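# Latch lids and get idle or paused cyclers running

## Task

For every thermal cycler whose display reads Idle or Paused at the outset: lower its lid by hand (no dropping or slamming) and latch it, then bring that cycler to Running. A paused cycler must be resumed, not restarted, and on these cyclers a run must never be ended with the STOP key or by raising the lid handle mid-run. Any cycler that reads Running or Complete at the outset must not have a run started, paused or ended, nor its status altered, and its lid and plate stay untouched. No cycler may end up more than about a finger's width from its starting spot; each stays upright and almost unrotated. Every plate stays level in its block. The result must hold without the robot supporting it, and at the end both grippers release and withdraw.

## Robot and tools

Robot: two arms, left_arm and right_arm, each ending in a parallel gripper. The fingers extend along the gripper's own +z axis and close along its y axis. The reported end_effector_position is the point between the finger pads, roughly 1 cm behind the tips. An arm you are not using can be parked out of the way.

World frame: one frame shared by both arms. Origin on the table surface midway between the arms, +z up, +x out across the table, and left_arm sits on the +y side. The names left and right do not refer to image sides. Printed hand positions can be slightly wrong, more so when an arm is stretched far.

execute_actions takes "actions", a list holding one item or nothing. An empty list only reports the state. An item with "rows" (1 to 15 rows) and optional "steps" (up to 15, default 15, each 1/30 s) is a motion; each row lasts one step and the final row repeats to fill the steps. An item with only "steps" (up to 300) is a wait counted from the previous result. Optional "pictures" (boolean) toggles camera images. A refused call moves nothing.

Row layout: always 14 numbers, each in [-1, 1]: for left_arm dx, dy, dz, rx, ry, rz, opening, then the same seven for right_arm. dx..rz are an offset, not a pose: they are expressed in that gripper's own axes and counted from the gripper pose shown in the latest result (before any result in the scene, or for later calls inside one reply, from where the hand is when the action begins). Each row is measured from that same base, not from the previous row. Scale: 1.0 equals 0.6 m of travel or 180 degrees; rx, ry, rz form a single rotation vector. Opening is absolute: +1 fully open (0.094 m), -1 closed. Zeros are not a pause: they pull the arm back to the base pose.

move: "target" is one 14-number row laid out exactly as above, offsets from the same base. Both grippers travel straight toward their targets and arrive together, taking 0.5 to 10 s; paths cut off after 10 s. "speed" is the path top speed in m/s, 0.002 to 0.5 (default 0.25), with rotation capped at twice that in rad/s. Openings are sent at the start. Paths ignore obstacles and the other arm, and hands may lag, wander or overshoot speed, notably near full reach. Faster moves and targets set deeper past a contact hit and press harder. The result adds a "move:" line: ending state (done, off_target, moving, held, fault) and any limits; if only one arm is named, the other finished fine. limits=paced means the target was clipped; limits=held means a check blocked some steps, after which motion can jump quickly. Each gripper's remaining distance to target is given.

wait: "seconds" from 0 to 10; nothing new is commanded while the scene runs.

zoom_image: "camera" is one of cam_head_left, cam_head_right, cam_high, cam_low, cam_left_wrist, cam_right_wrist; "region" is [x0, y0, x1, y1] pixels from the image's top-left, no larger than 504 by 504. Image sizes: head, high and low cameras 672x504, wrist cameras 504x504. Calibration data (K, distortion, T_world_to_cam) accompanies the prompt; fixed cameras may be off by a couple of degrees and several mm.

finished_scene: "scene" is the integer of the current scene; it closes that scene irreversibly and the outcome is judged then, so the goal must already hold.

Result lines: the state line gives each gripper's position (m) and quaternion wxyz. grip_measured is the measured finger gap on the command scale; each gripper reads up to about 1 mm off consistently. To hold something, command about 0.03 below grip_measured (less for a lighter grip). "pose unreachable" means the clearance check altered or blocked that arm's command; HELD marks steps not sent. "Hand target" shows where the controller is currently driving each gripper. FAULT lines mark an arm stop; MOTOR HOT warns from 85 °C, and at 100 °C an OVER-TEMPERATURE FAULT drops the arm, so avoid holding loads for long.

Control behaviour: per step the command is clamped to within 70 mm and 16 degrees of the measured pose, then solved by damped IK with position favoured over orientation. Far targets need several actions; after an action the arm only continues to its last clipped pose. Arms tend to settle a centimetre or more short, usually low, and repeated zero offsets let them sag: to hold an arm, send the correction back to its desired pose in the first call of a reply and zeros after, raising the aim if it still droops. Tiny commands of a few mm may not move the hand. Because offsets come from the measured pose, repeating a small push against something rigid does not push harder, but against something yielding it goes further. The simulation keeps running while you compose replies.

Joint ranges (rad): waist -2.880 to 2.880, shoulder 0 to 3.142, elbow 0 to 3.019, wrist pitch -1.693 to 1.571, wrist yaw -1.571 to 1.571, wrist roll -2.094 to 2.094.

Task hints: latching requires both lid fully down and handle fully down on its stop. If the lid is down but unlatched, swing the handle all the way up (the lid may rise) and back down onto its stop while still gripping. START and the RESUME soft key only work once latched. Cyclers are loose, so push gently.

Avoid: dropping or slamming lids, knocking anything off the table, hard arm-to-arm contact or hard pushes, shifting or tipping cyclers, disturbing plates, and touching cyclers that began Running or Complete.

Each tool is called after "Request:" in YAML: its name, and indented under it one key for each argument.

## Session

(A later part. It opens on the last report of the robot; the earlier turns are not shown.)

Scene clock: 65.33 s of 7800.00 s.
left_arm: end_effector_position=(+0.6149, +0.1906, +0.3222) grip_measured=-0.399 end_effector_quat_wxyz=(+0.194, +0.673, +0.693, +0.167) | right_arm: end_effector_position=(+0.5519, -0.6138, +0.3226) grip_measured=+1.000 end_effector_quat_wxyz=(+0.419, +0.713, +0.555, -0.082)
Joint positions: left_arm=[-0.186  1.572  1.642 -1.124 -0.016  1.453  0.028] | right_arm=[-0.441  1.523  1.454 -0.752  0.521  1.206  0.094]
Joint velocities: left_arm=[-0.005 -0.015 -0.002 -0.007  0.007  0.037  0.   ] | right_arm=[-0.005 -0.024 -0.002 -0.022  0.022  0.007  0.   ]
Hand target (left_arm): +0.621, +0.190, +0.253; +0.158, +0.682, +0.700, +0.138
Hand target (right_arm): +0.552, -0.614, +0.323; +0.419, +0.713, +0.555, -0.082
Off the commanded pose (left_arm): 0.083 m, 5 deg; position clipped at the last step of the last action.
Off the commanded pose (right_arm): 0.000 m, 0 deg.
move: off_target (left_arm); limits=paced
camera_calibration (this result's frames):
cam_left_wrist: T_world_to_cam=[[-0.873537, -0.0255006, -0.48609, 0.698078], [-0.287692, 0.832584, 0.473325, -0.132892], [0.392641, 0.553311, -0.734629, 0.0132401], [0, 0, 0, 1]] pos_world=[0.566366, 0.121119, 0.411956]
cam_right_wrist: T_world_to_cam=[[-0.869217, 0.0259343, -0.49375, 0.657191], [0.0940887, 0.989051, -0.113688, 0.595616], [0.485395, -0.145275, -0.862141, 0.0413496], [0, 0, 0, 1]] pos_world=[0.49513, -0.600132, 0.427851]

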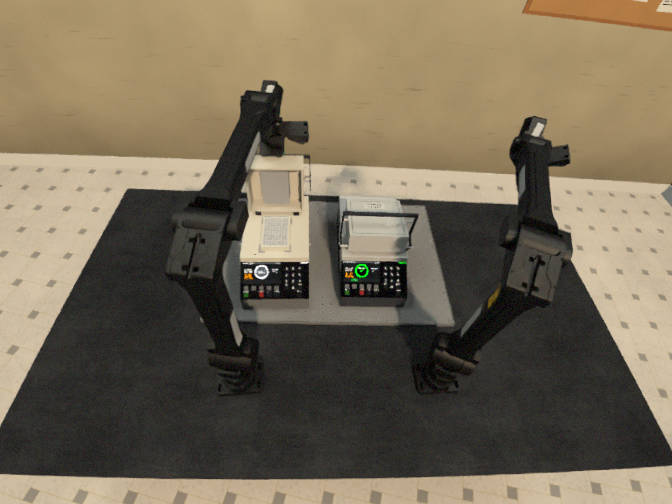

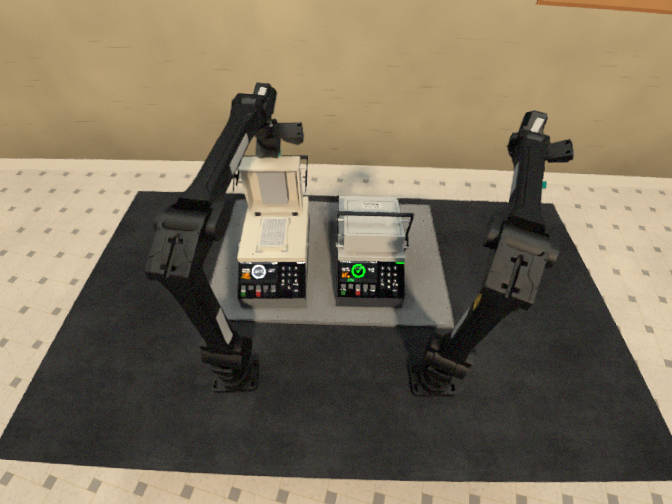

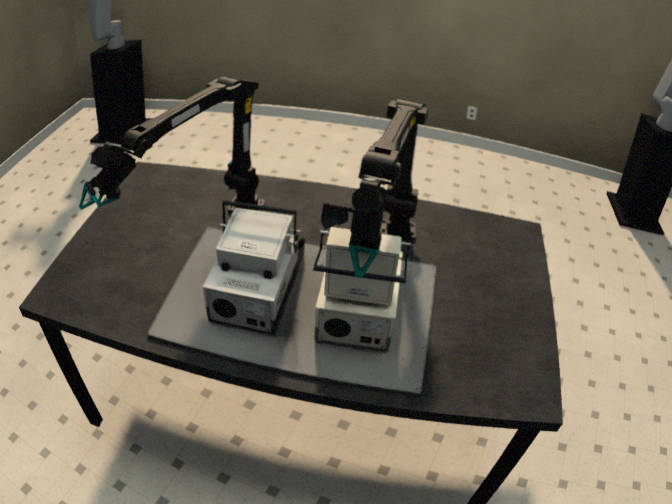

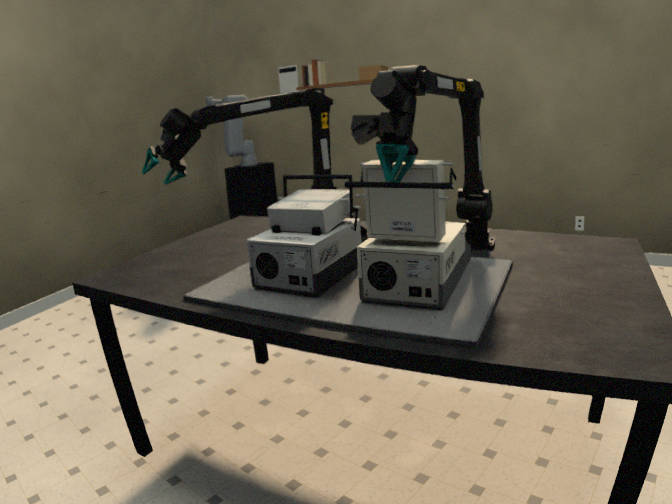

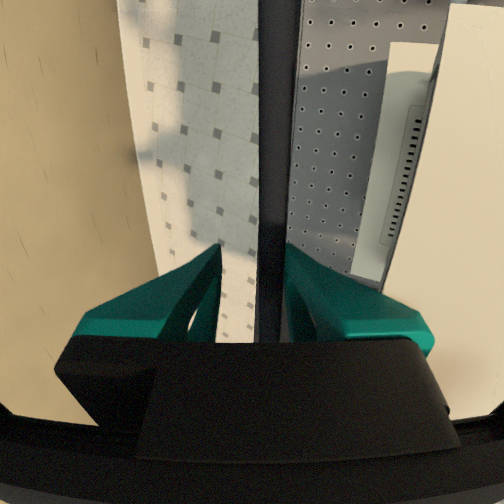

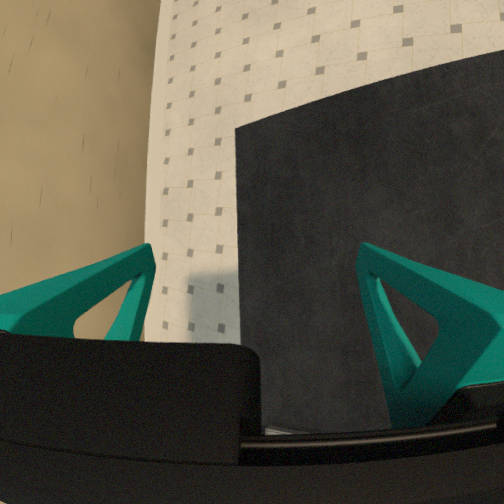

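Request:
move:
  target: [0,-0.06,-0.02,0,0,0,-0.4,0,0,0,0,0,0,1]
  speed: 0.02

Scene clock: 81.87 s of 7800.00 s.
left_arm: end_effector_position=(+0.5905, +0.1894, +0.3335) grip_measured=-0.399 end_effector_quat_wxyz=(+0.214, +0.671, +0.686, +0.182) | right_arm: end_effector_position=(+0.5519, -0.6138, +0.3226) grip_measured=+1.000 end_effector_quat_wxyz=(+0.419, +0.713, +0.555, -0.082)
Joint positions: left_arm=[-0.193  1.48   1.55  -1.071 -0.017  1.453  0.028] | right_arm=[-0.441  1.523  1.454 -0.752  0.521  1.206  0.094]
Joint velocities: left_arm=[-0.015 -0.005  0.007 -0.007  0.051 -0.037 -0.001] | right_arm=[-0.015 -0.005 -0.012 -0.002  0.051  0.066  0.   ]
Hand target (left_arm): +0.578, +0.189, +0.315; +0.194, +0.673, +0.694, +0.167
Hand target (right_arm): +0.552, -0.614, +0.323; +0.419, +0.713, +0.555, -0.082
Off the commanded pose (left_arm): 0.023 m, 3 deg.
Off the commanded pose (right_arm): 0.000 m, 0 deg.
After step 90, 11.37 s passed at rest.
move: off_target (left_arm)
camera_calibration (this result's frames):
cam_left_wrist: T_world_to_cam=[[-0.847208, -0.0224243, -0.530788, 0.681023], [-0.306639, 0.836522, 0.454097, -0.127472], [0.433833, 0.547475, -0.715584, 0.00221177], [0, 0, 0, 1]] pos_world=[0.536921, 0.120694, 0.420946]
cam_right_wrist: T_world_to_cam=[[-0.869217, 0.0259343, -0.49375, 0.657191], [0.0940887, 0.989051, -0.113688, 0.595616], [0.485395, -0.145275, -0.862141, 0.0413496], [0, 0, 0, 1]] pos_world=[0.49513, -0.600132, 0.427851]

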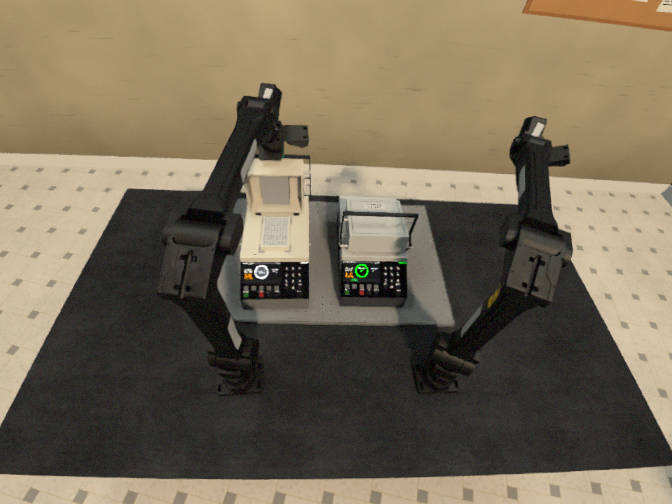

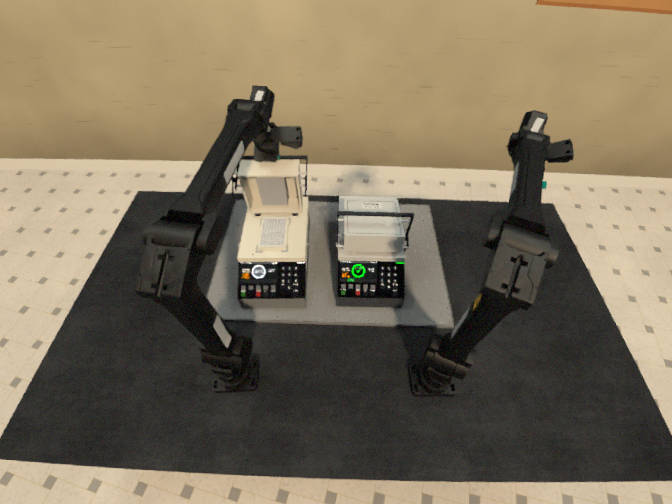

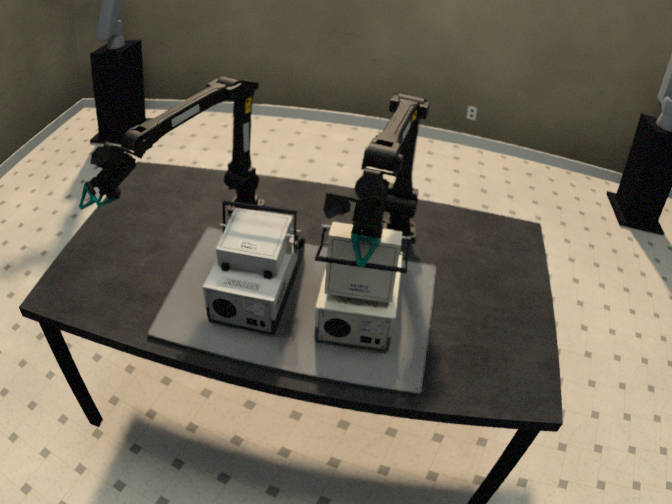

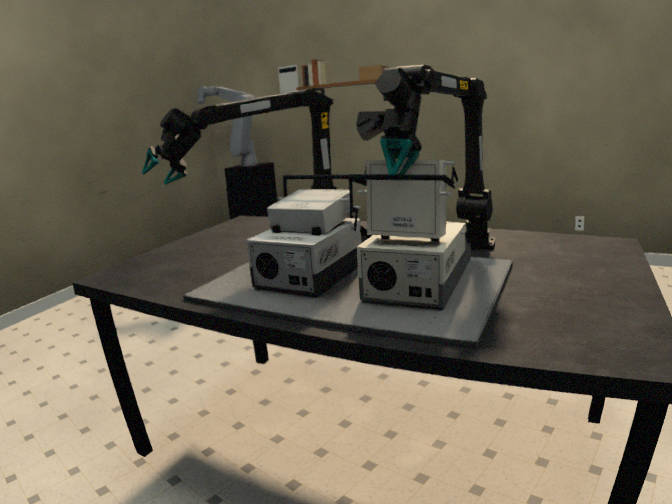

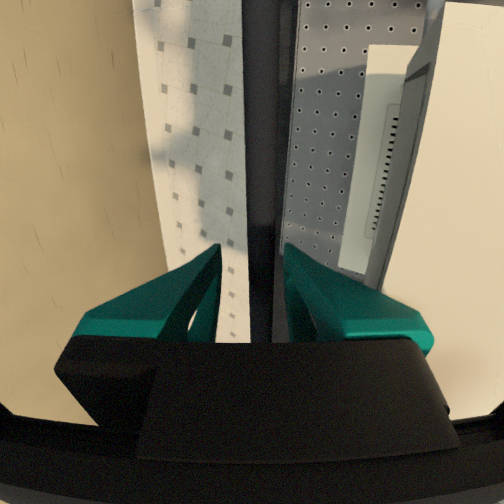

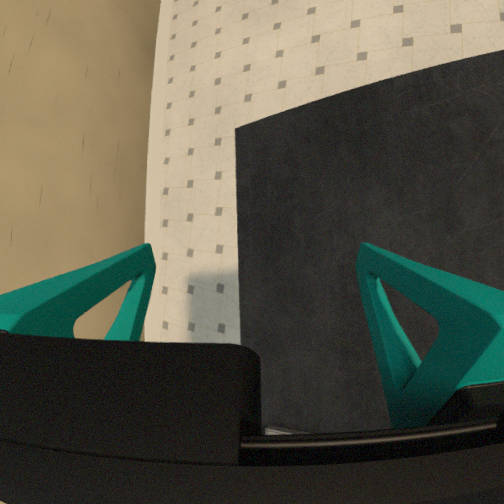

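Request:
move:
  target: [0,0,0.03,0,0,0,-0.85,0,0,0,0,0,0,1]
  speed: 0.02

Request:
move:
  target: [0,-0.07,-0.02,0,0,0,-0.85,0,0,0,0,0,0,1]
  speed: 0.02

Scene clock: 88.57 s of 7800.00 s.
left_arm: end_effector_position=(+0.6032, +0.1900, +0.3308) grip_measured=-0.829 end_effector_quat_wxyz=(+0.225, +0.666, +0.684, +0.193) | right_arm: end_effector_position=(+0.5519, -0.6138, +0.3226) grip_measured=+1.000 end_effector_quat_wxyz=(+0.419, +0.713, +0.555, -0.082)
Joint positions: left_arm=[-0.19   1.495  1.548 -1.023 -0.019  1.453  0.008] | right_arm=[-0.441  1.523  1.454 -0.752  0.521  1.206  0.094]
Joint velocities: left_arm=[-0.015  0.005 -0.007 -0.012 -0.022  0.037 -0.   ] | right_arm=[-0.015 -0.005 -0.012 -0.002 -0.037 -0.037  0.   ]
Hand target (left_arm): +0.600, +0.189, +0.319; +0.214, +0.671, +0.686, +0.182
Hand target (right_arm): +0.552, -0.614, +0.323; +0.419, +0.713, +0.555, -0.082
Off the commanded pose (left_arm): 0.013 m, 2 deg.
Off the commanded pose (right_arm): 0.000 m, 0 deg.
After step 90, 2.57 s passed at rest.
move: off_target (left_arm)
camera_calibration (this result's frames):
cam_left_wrist: T_world_to_cam=[[-0.830065, -0.0256613, -0.557076, 0.68938], [-0.3236, 0.835722, 0.44368, -0.108946], [0.454175, 0.548554, -0.702007, -0.0225127], [0, 0, 0, 1]] pos_world=[0.5472, 0.121089, 0.416571]
cam_right_wrist: T_world_to_cam=[[-0.869217, 0.0259343, -0.49375, 0.657191], [0.0940887, 0.989051, -0.113688, 0.595616], [0.485395, -0.145275, -0.862141, 0.0413496], [0, 0, 0, 1]] pos_world=[0.49513, -0.600132, 0.427851]

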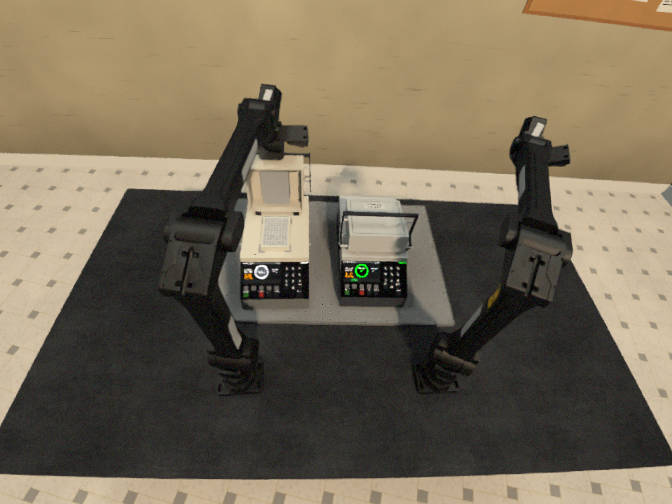

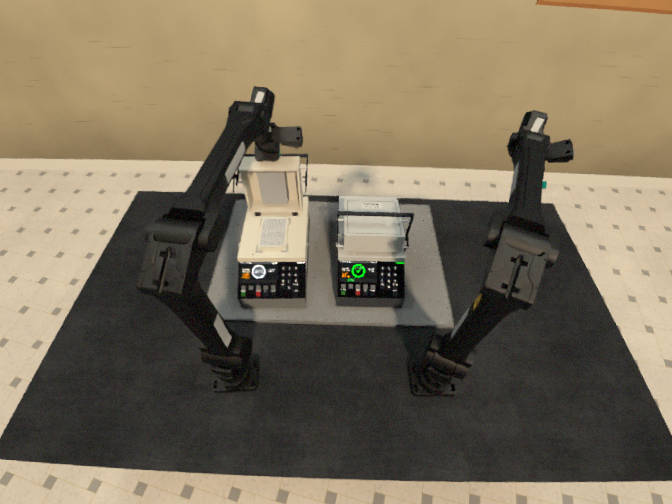

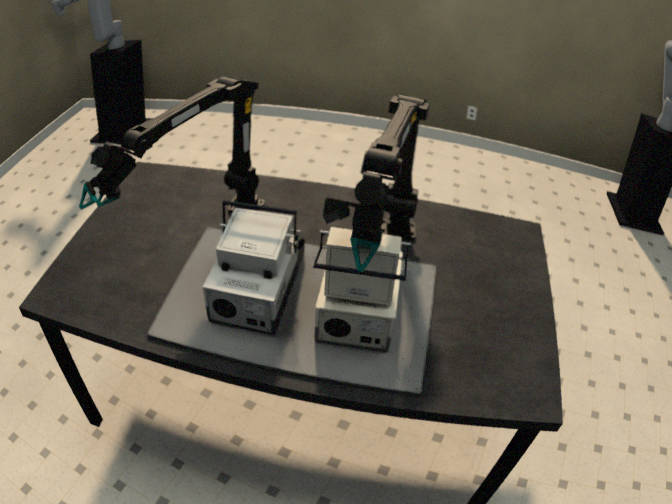

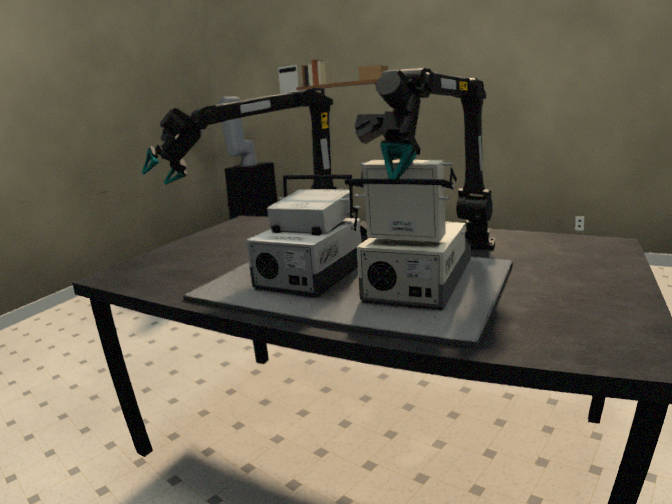

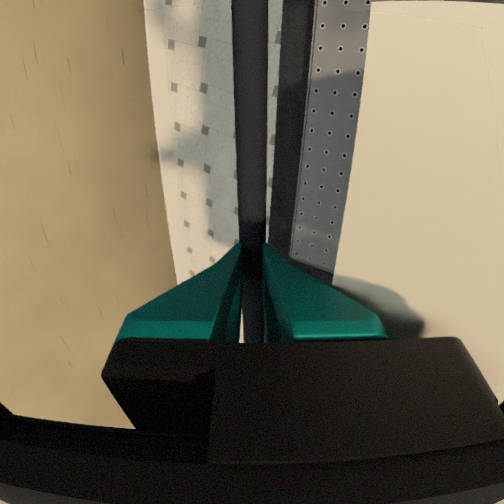

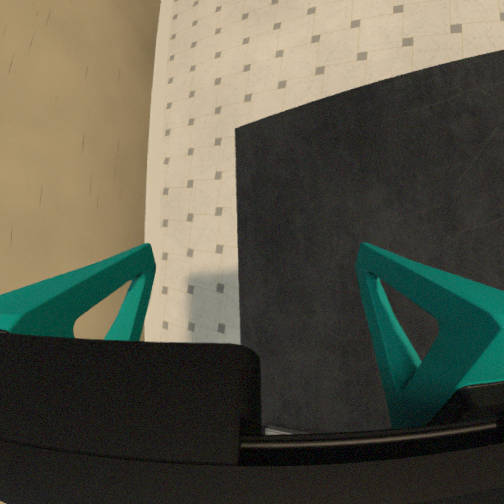

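Scene clock: 91.03 s of 7800.00 s.
left_arm: end_effector_position=(+0.5772, +0.1891, +0.3310) grip_measured=-0.831 end_effector_quat_wxyz=(+0.242, +0.663, +0.677, +0.207) | right_arm: end_effector_position=(+0.5519, -0.6138, +0.3226) grip_measured=+1.000 end_effector_quat_wxyz=(+0.419, +0.713, +0.555, -0.082)
Joint positions: left_arm=[-0.197  1.402  1.433 -0.953 -0.022  1.453  0.008] | right_arm=[-0.441  1.523  1.454 -0.752  0.521  1.206  0.094]
Joint velocities: left_arm=[-0.015 -0.015 -0.007 -0.007  0.022  0.022  0.   ] | right_arm=[-0.005 -0.005 -0.017 -0.017 -0.022 -0.007  0.   ]
Hand target (left_arm): +0.562, +0.189, +0.317; +0.225, +0.666, +0.684, +0.193
Hand target (right_arm): +0.552, -0.614, +0.323; +0.419, +0.713, +0.555, -0.082
Off the commanded pose (left_arm): 0.021 m, 3 deg.
Off the commanded pose (right_arm): 0.000 m, 0 deg.
move: off_target (left_arm)
camera_calibration (this result's frames):
cam_left_wrist: T_world_to_cam=[[-0.802964, -0.0231958, -0.595577, 0.664512], [-0.339762, 0.838806, 0.425402, -0.101888], [0.489706, 0.543936, -0.681412, -0.036526], [0, 0, 0, 1]] pos_world=[0.516848, 0.120746, 0.414222]
cam_right_wrist: T_world_to_cam=[[-0.869217, 0.0259343, -0.49375, 0.657191], [0.0940887, 0.989051, -0.113688, 0.595616], [0.485395, -0.145275, -0.862141, 0.0413496], [0, 0, 0, 1]] pos_world=[0.49513, -0.600132, 0.427851]

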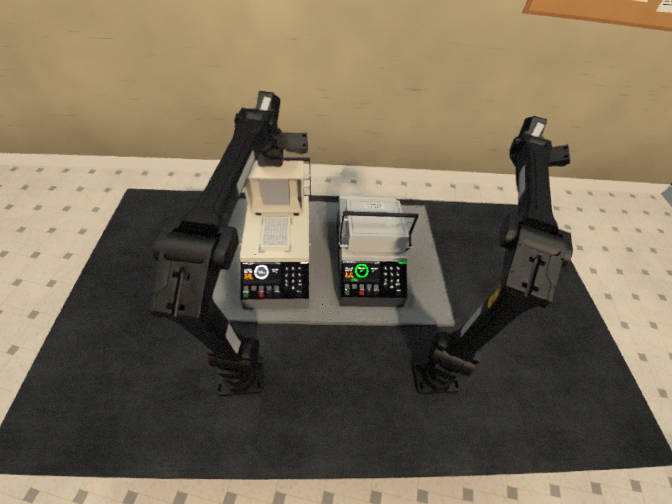

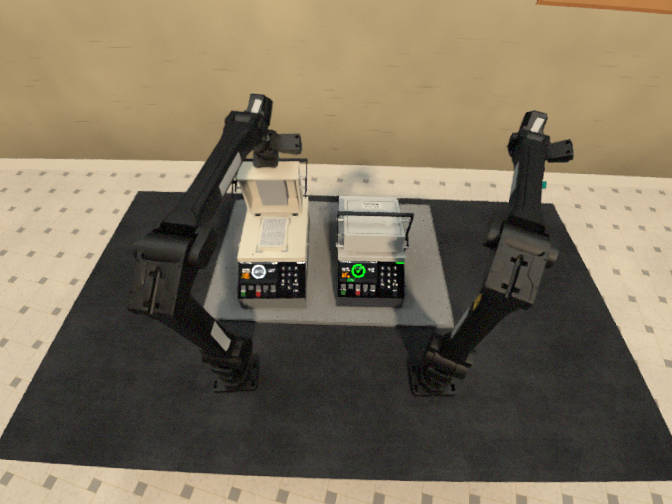

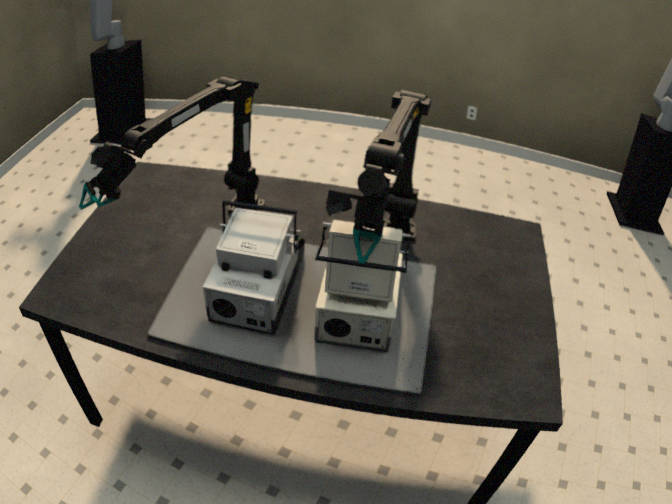

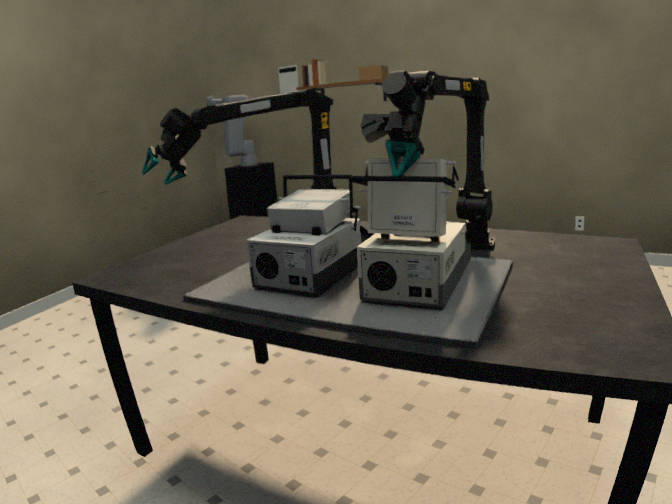

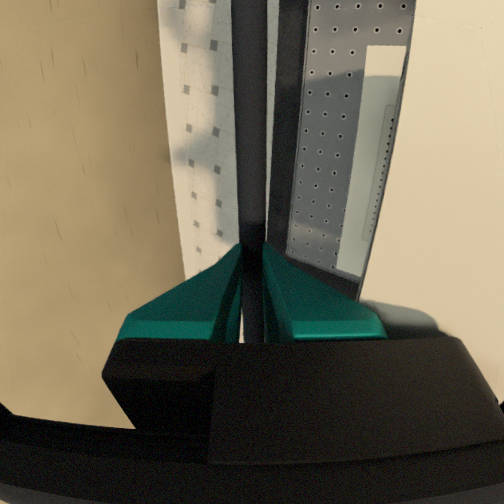

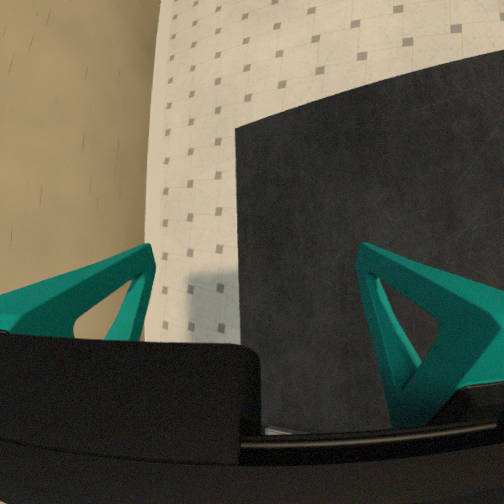

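Request:
move:
  target: [0,-0.07,-0.025,0.05,0,0,-0.85,0,0,0,0,0,0,1]
  speed: 0.025

Request:
move:
  target: [0,-0.07,-0.01,0.05,0,0,-0.85,0,0,0,0,0,0,1]
  speed: 0.025

Request:
move:
  target: [0,-0.07,0.0,0.05,0,0,-0.85,0,0,0,0,0,0,1]
  speed: 0.025

Scene clock: 104.30 s of 7800.00 s.
left_arm: end_effector_position=(+0.5528, +0.1878, +0.3217) grip_measured=-0.831 end_effector_quat_wxyz=(+0.211, +0.675, +0.686, +0.171) | right_arm: end_effector_position=(+0.5519, -0.6138, +0.3226) grip_measured=+1.000 end_effector_quat_wxyz=(+0.419, +0.713, +0.555, -0.082)
Joint positions: left_arm=[-0.199  1.391  1.433 -1.062 -0.005  1.452  0.008] | right_arm=[-0.441  1.523  1.454 -0.752  0.521  1.206  0.094]
Joint velocities: left_arm=[-0.005 -0.005  0.012 -0.007  0.066  0.081 -0.001] | right_arm=[-0.005 -0.005 -0.012  0.032 -0.11   0.022  0.   ]
Hand target (left_arm): +0.535, +0.188, +0.318; +0.190, +0.680, +0.692, +0.153
Hand target (right_arm): +0.552, -0.614, +0.323; +0.419, +0.713, +0.555, -0.082
Off the commanded pose (left_arm): 0.019 m, 3 deg.
Off the commanded pose (right_arm): 0.000 m, 0 deg.
After step 90, 6.90 s passed at rest.
move: off_target (left_arm)
camera_calibration (this result's frames):
cam_left_wrist: T_world_to_cam=[[-0.857927, -0.0175685, -0.51347, 0.642191], [-0.288037, 0.844028, 0.452385, -0.143458], [0.425436, 0.536012, -0.729175, 0.0221592], [0, 0, 0, 1]] pos_world=[0.500204, 0.120488, 0.410802]
cam_right_wrist: T_world_to_cam=[[-0.869217, 0.0259343, -0.49375, 0.657191], [0.0940887, 0.989051, -0.113688, 0.595616], [0.485395, -0.145275, -0.862141, 0.0413496], [0, 0, 0, 1]] pos_world=[0.49513, -0.600132, 0.427851]

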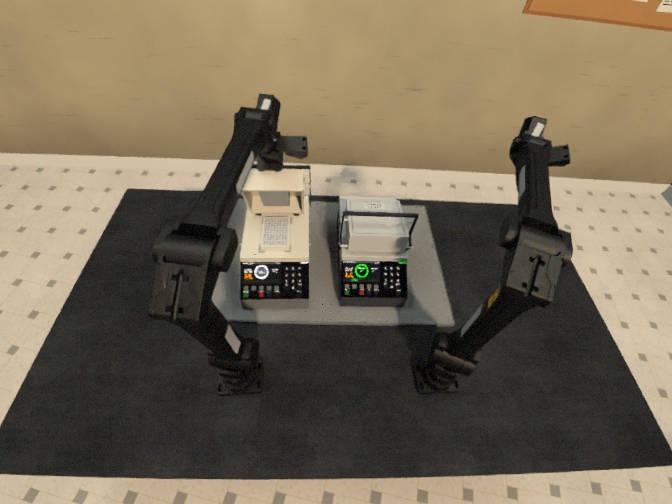

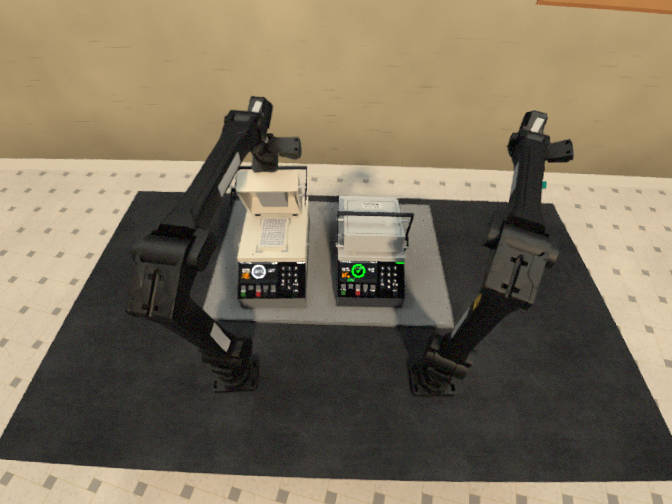

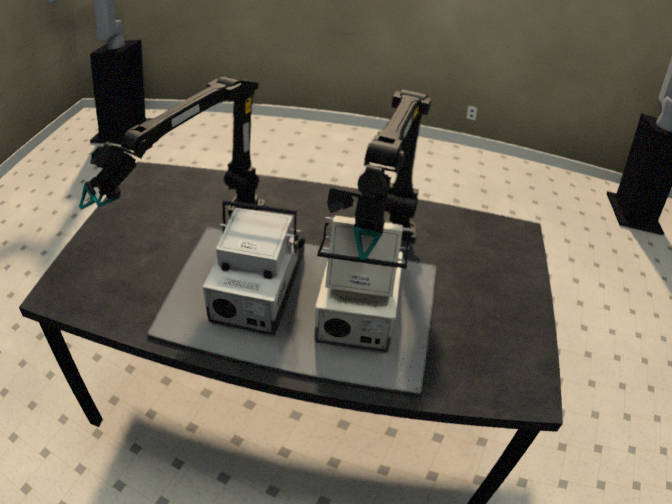

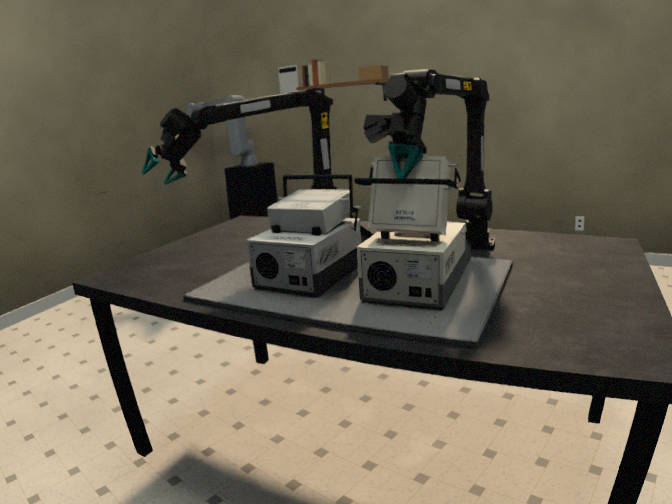

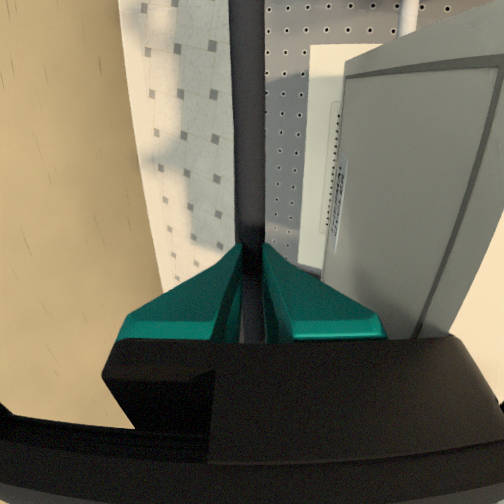

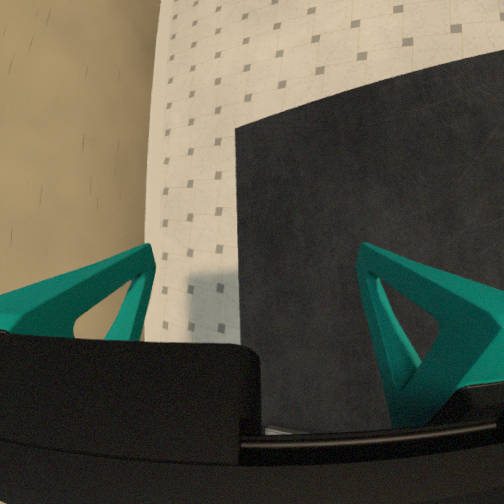

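Scene clock: 107.73 s of 7800.00 s.
left_arm: end_effector_position=(+0.5284, +0.1865, +0.3286) grip_measured=-0.839 end_effector_quat_wxyz=(+0.196, +0.682, +0.689, +0.148) | right_arm: end_effector_position=(+0.5519, -0.6138, +0.3226) grip_measured=+1.000 end_effector_quat_wxyz=(+0.419, +0.713, +0.555, -0.082)
Joint positions: left_arm=[-0.2    1.361  1.439 -1.153  0.013  1.452  0.008] | right_arm=[-0.441  1.523  1.454 -0.752  0.521  1.206  0.094]
Joint velocities: left_arm=[-0.005 -0.015  0.007 -0.002 -0.022 -0.051  0.   ] | right_arm=[-0.015  0.005  0.007  0.007 -0.007 -0.022  0.   ]
Hand target (left_arm): +0.514, +0.187, +0.307; +0.159, +0.689, +0.697, +0.117
Hand target (right_arm): +0.552, -0.614, +0.323; +0.419, +0.713, +0.555, -0.082
Off the commanded pose (left_arm): 0.028 m, 6 deg.
Off the commanded pose (right_arm): 0.000 m, 0 deg.
move: off_target (left_arm)
camera_calibration (this result's frames):
cam_left_wrist: T_world_to_cam=[[-0.885427, -0.0131524, -0.464593, 0.622501], [-0.25366, 0.851278, 0.459329, -0.174303], [0.389456, 0.52455, -0.75708, 0.0685904], [0, 0, 0, 1]] pos_world=[0.480253, 0.120589, 0.421201]
cam_right_wrist: T_world_to_cam=[[-0.869217, 0.0259343, -0.49375, 0.657191], [0.0940887, 0.989051, -0.113688, 0.595616], [0.485395, -0.145275, -0.862141, 0.0413496], [0, 0, 0, 1]] pos_world=[0.49513, -0.600132, 0.427851]

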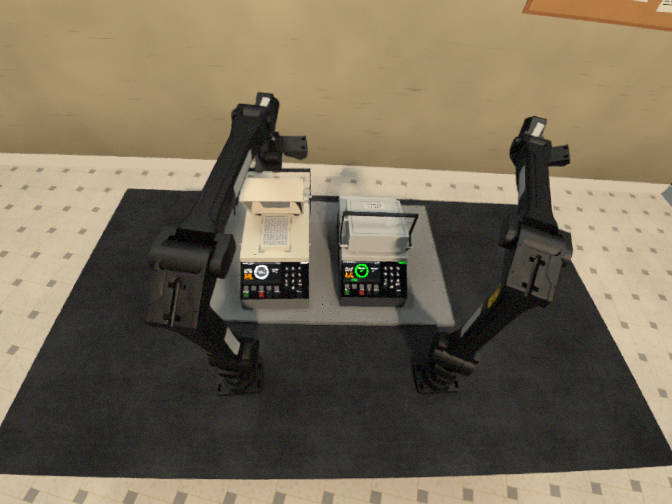

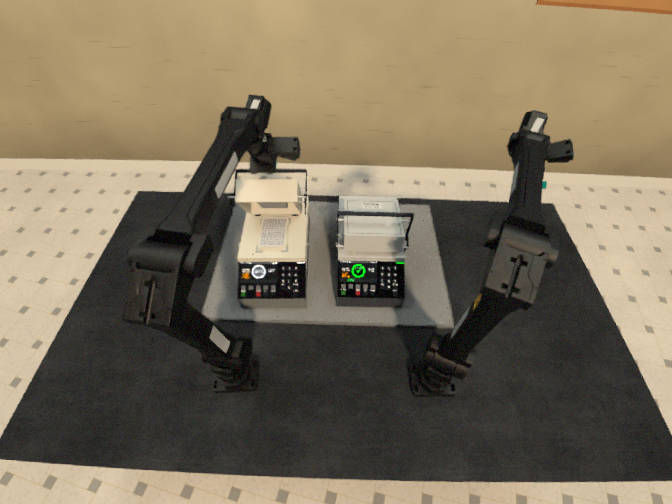

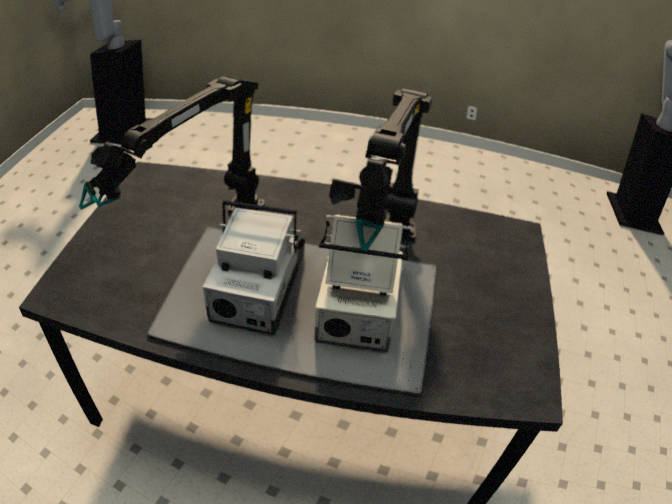

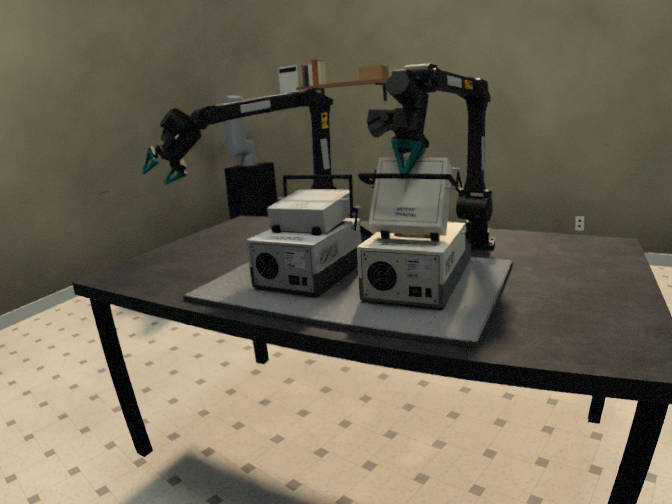

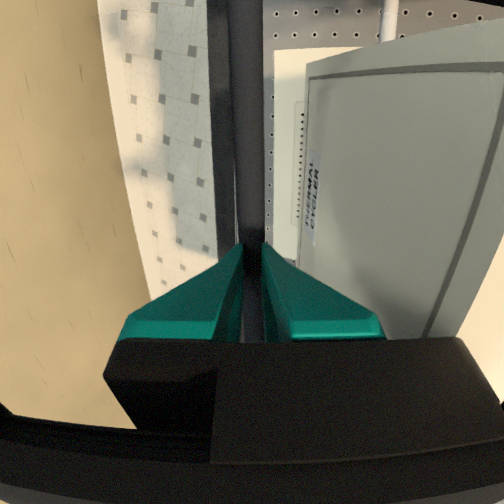

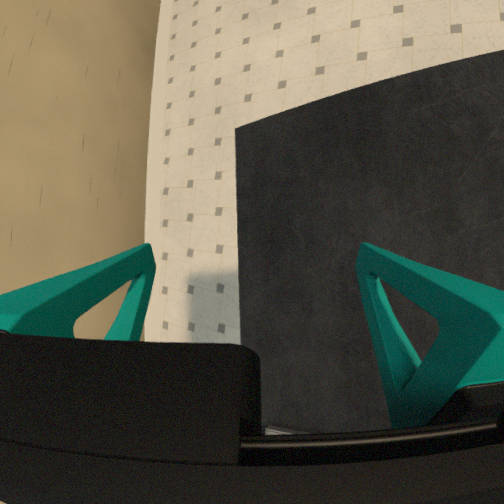

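Scene clock: 111.13 s of 7800.00 s.
left_arm: end_effector_position=(+0.4985, +0.1850, +0.3327) grip_measured=-0.846 end_effector_quat_wxyz=(+0.175, +0.690, +0.692, +0.118) | right_arm: end_effector_position=(+0.5519, -0.6138, +0.3226) grip_measured=+1.000 end_effector_quat_wxyz=(+0.419, +0.713, +0.555, -0.082)
Joint positions: left_arm=[-0.203  1.329  1.44  -1.259  0.034  1.452  0.007] | right_arm=[-0.441  1.523  1.454 -0.752  0.521  1.206  0.094]
Joint velocities: left_arm=[ 0.005 -0.024  0.012 -0.002 -0.022 -0.037 -0.   ] | right_arm=[-0.005  0.005  0.002 -0.027 -0.022  0.037  0.   ]
Hand target (left_arm): +0.491, +0.185, +0.310; +0.143, +0.695, +0.698, +0.093
Hand target (right_arm): +0.552, -0.614, +0.323; +0.419, +0.713, +0.555, -0.082
Off the commanded pose (left_arm): 0.025 m, 5 deg.
Off the commanded pose (right_arm): 0.000 m, 0 deg.
move: off_target (left_arm)
camera_calibration (this result's frames):
cam_left_wrist: T_world_to_cam=[[-0.917621, -0.00702887, -0.397393, 0.590396], [-0.209197, 0.858682, 0.46787, -0.208789], [0.337946, 0.512461, -0.789415, 0.12279], [0, 0, 0, 1]] pos_world=[0.456585, 0.120508, 0.429238]
cam_right_wrist: T_world_to_cam=[[-0.869217, 0.0259343, -0.49375, 0.657191], [0.0940887, 0.989051, -0.113688, 0.595616], [0.485395, -0.145275, -0.862141, 0.0413496], [0, 0, 0, 1]] pos_world=[0.49513, -0.600132, 0.427851]

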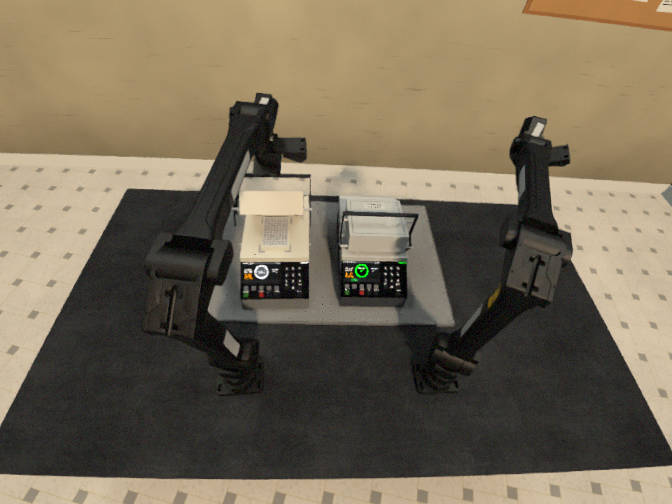

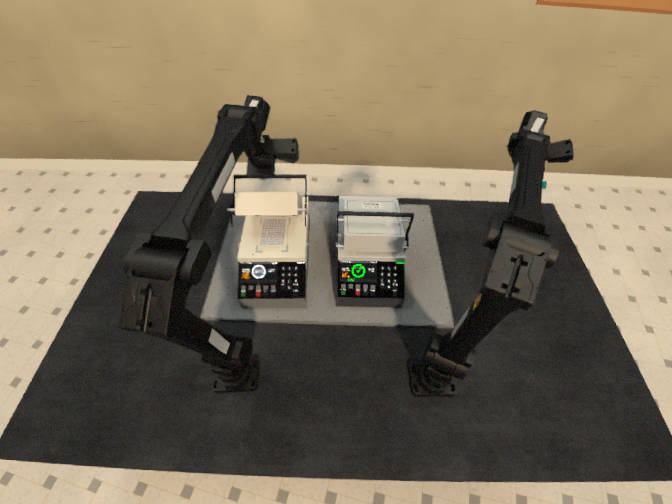

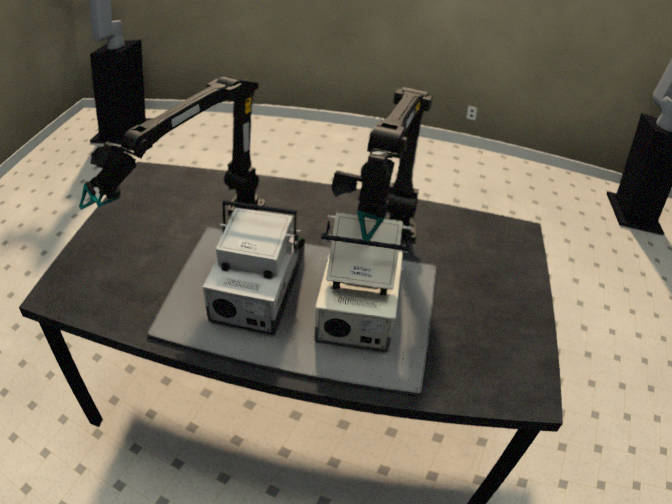

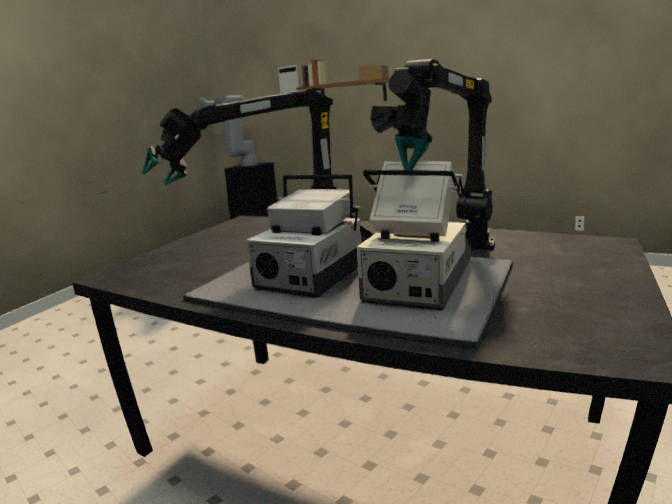

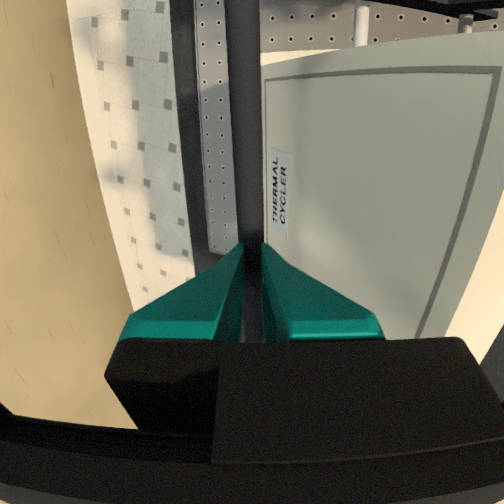

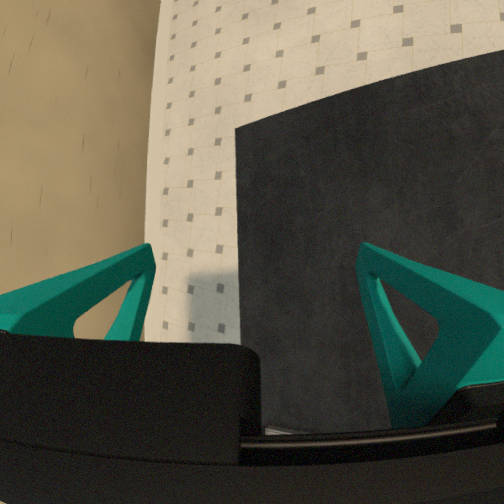

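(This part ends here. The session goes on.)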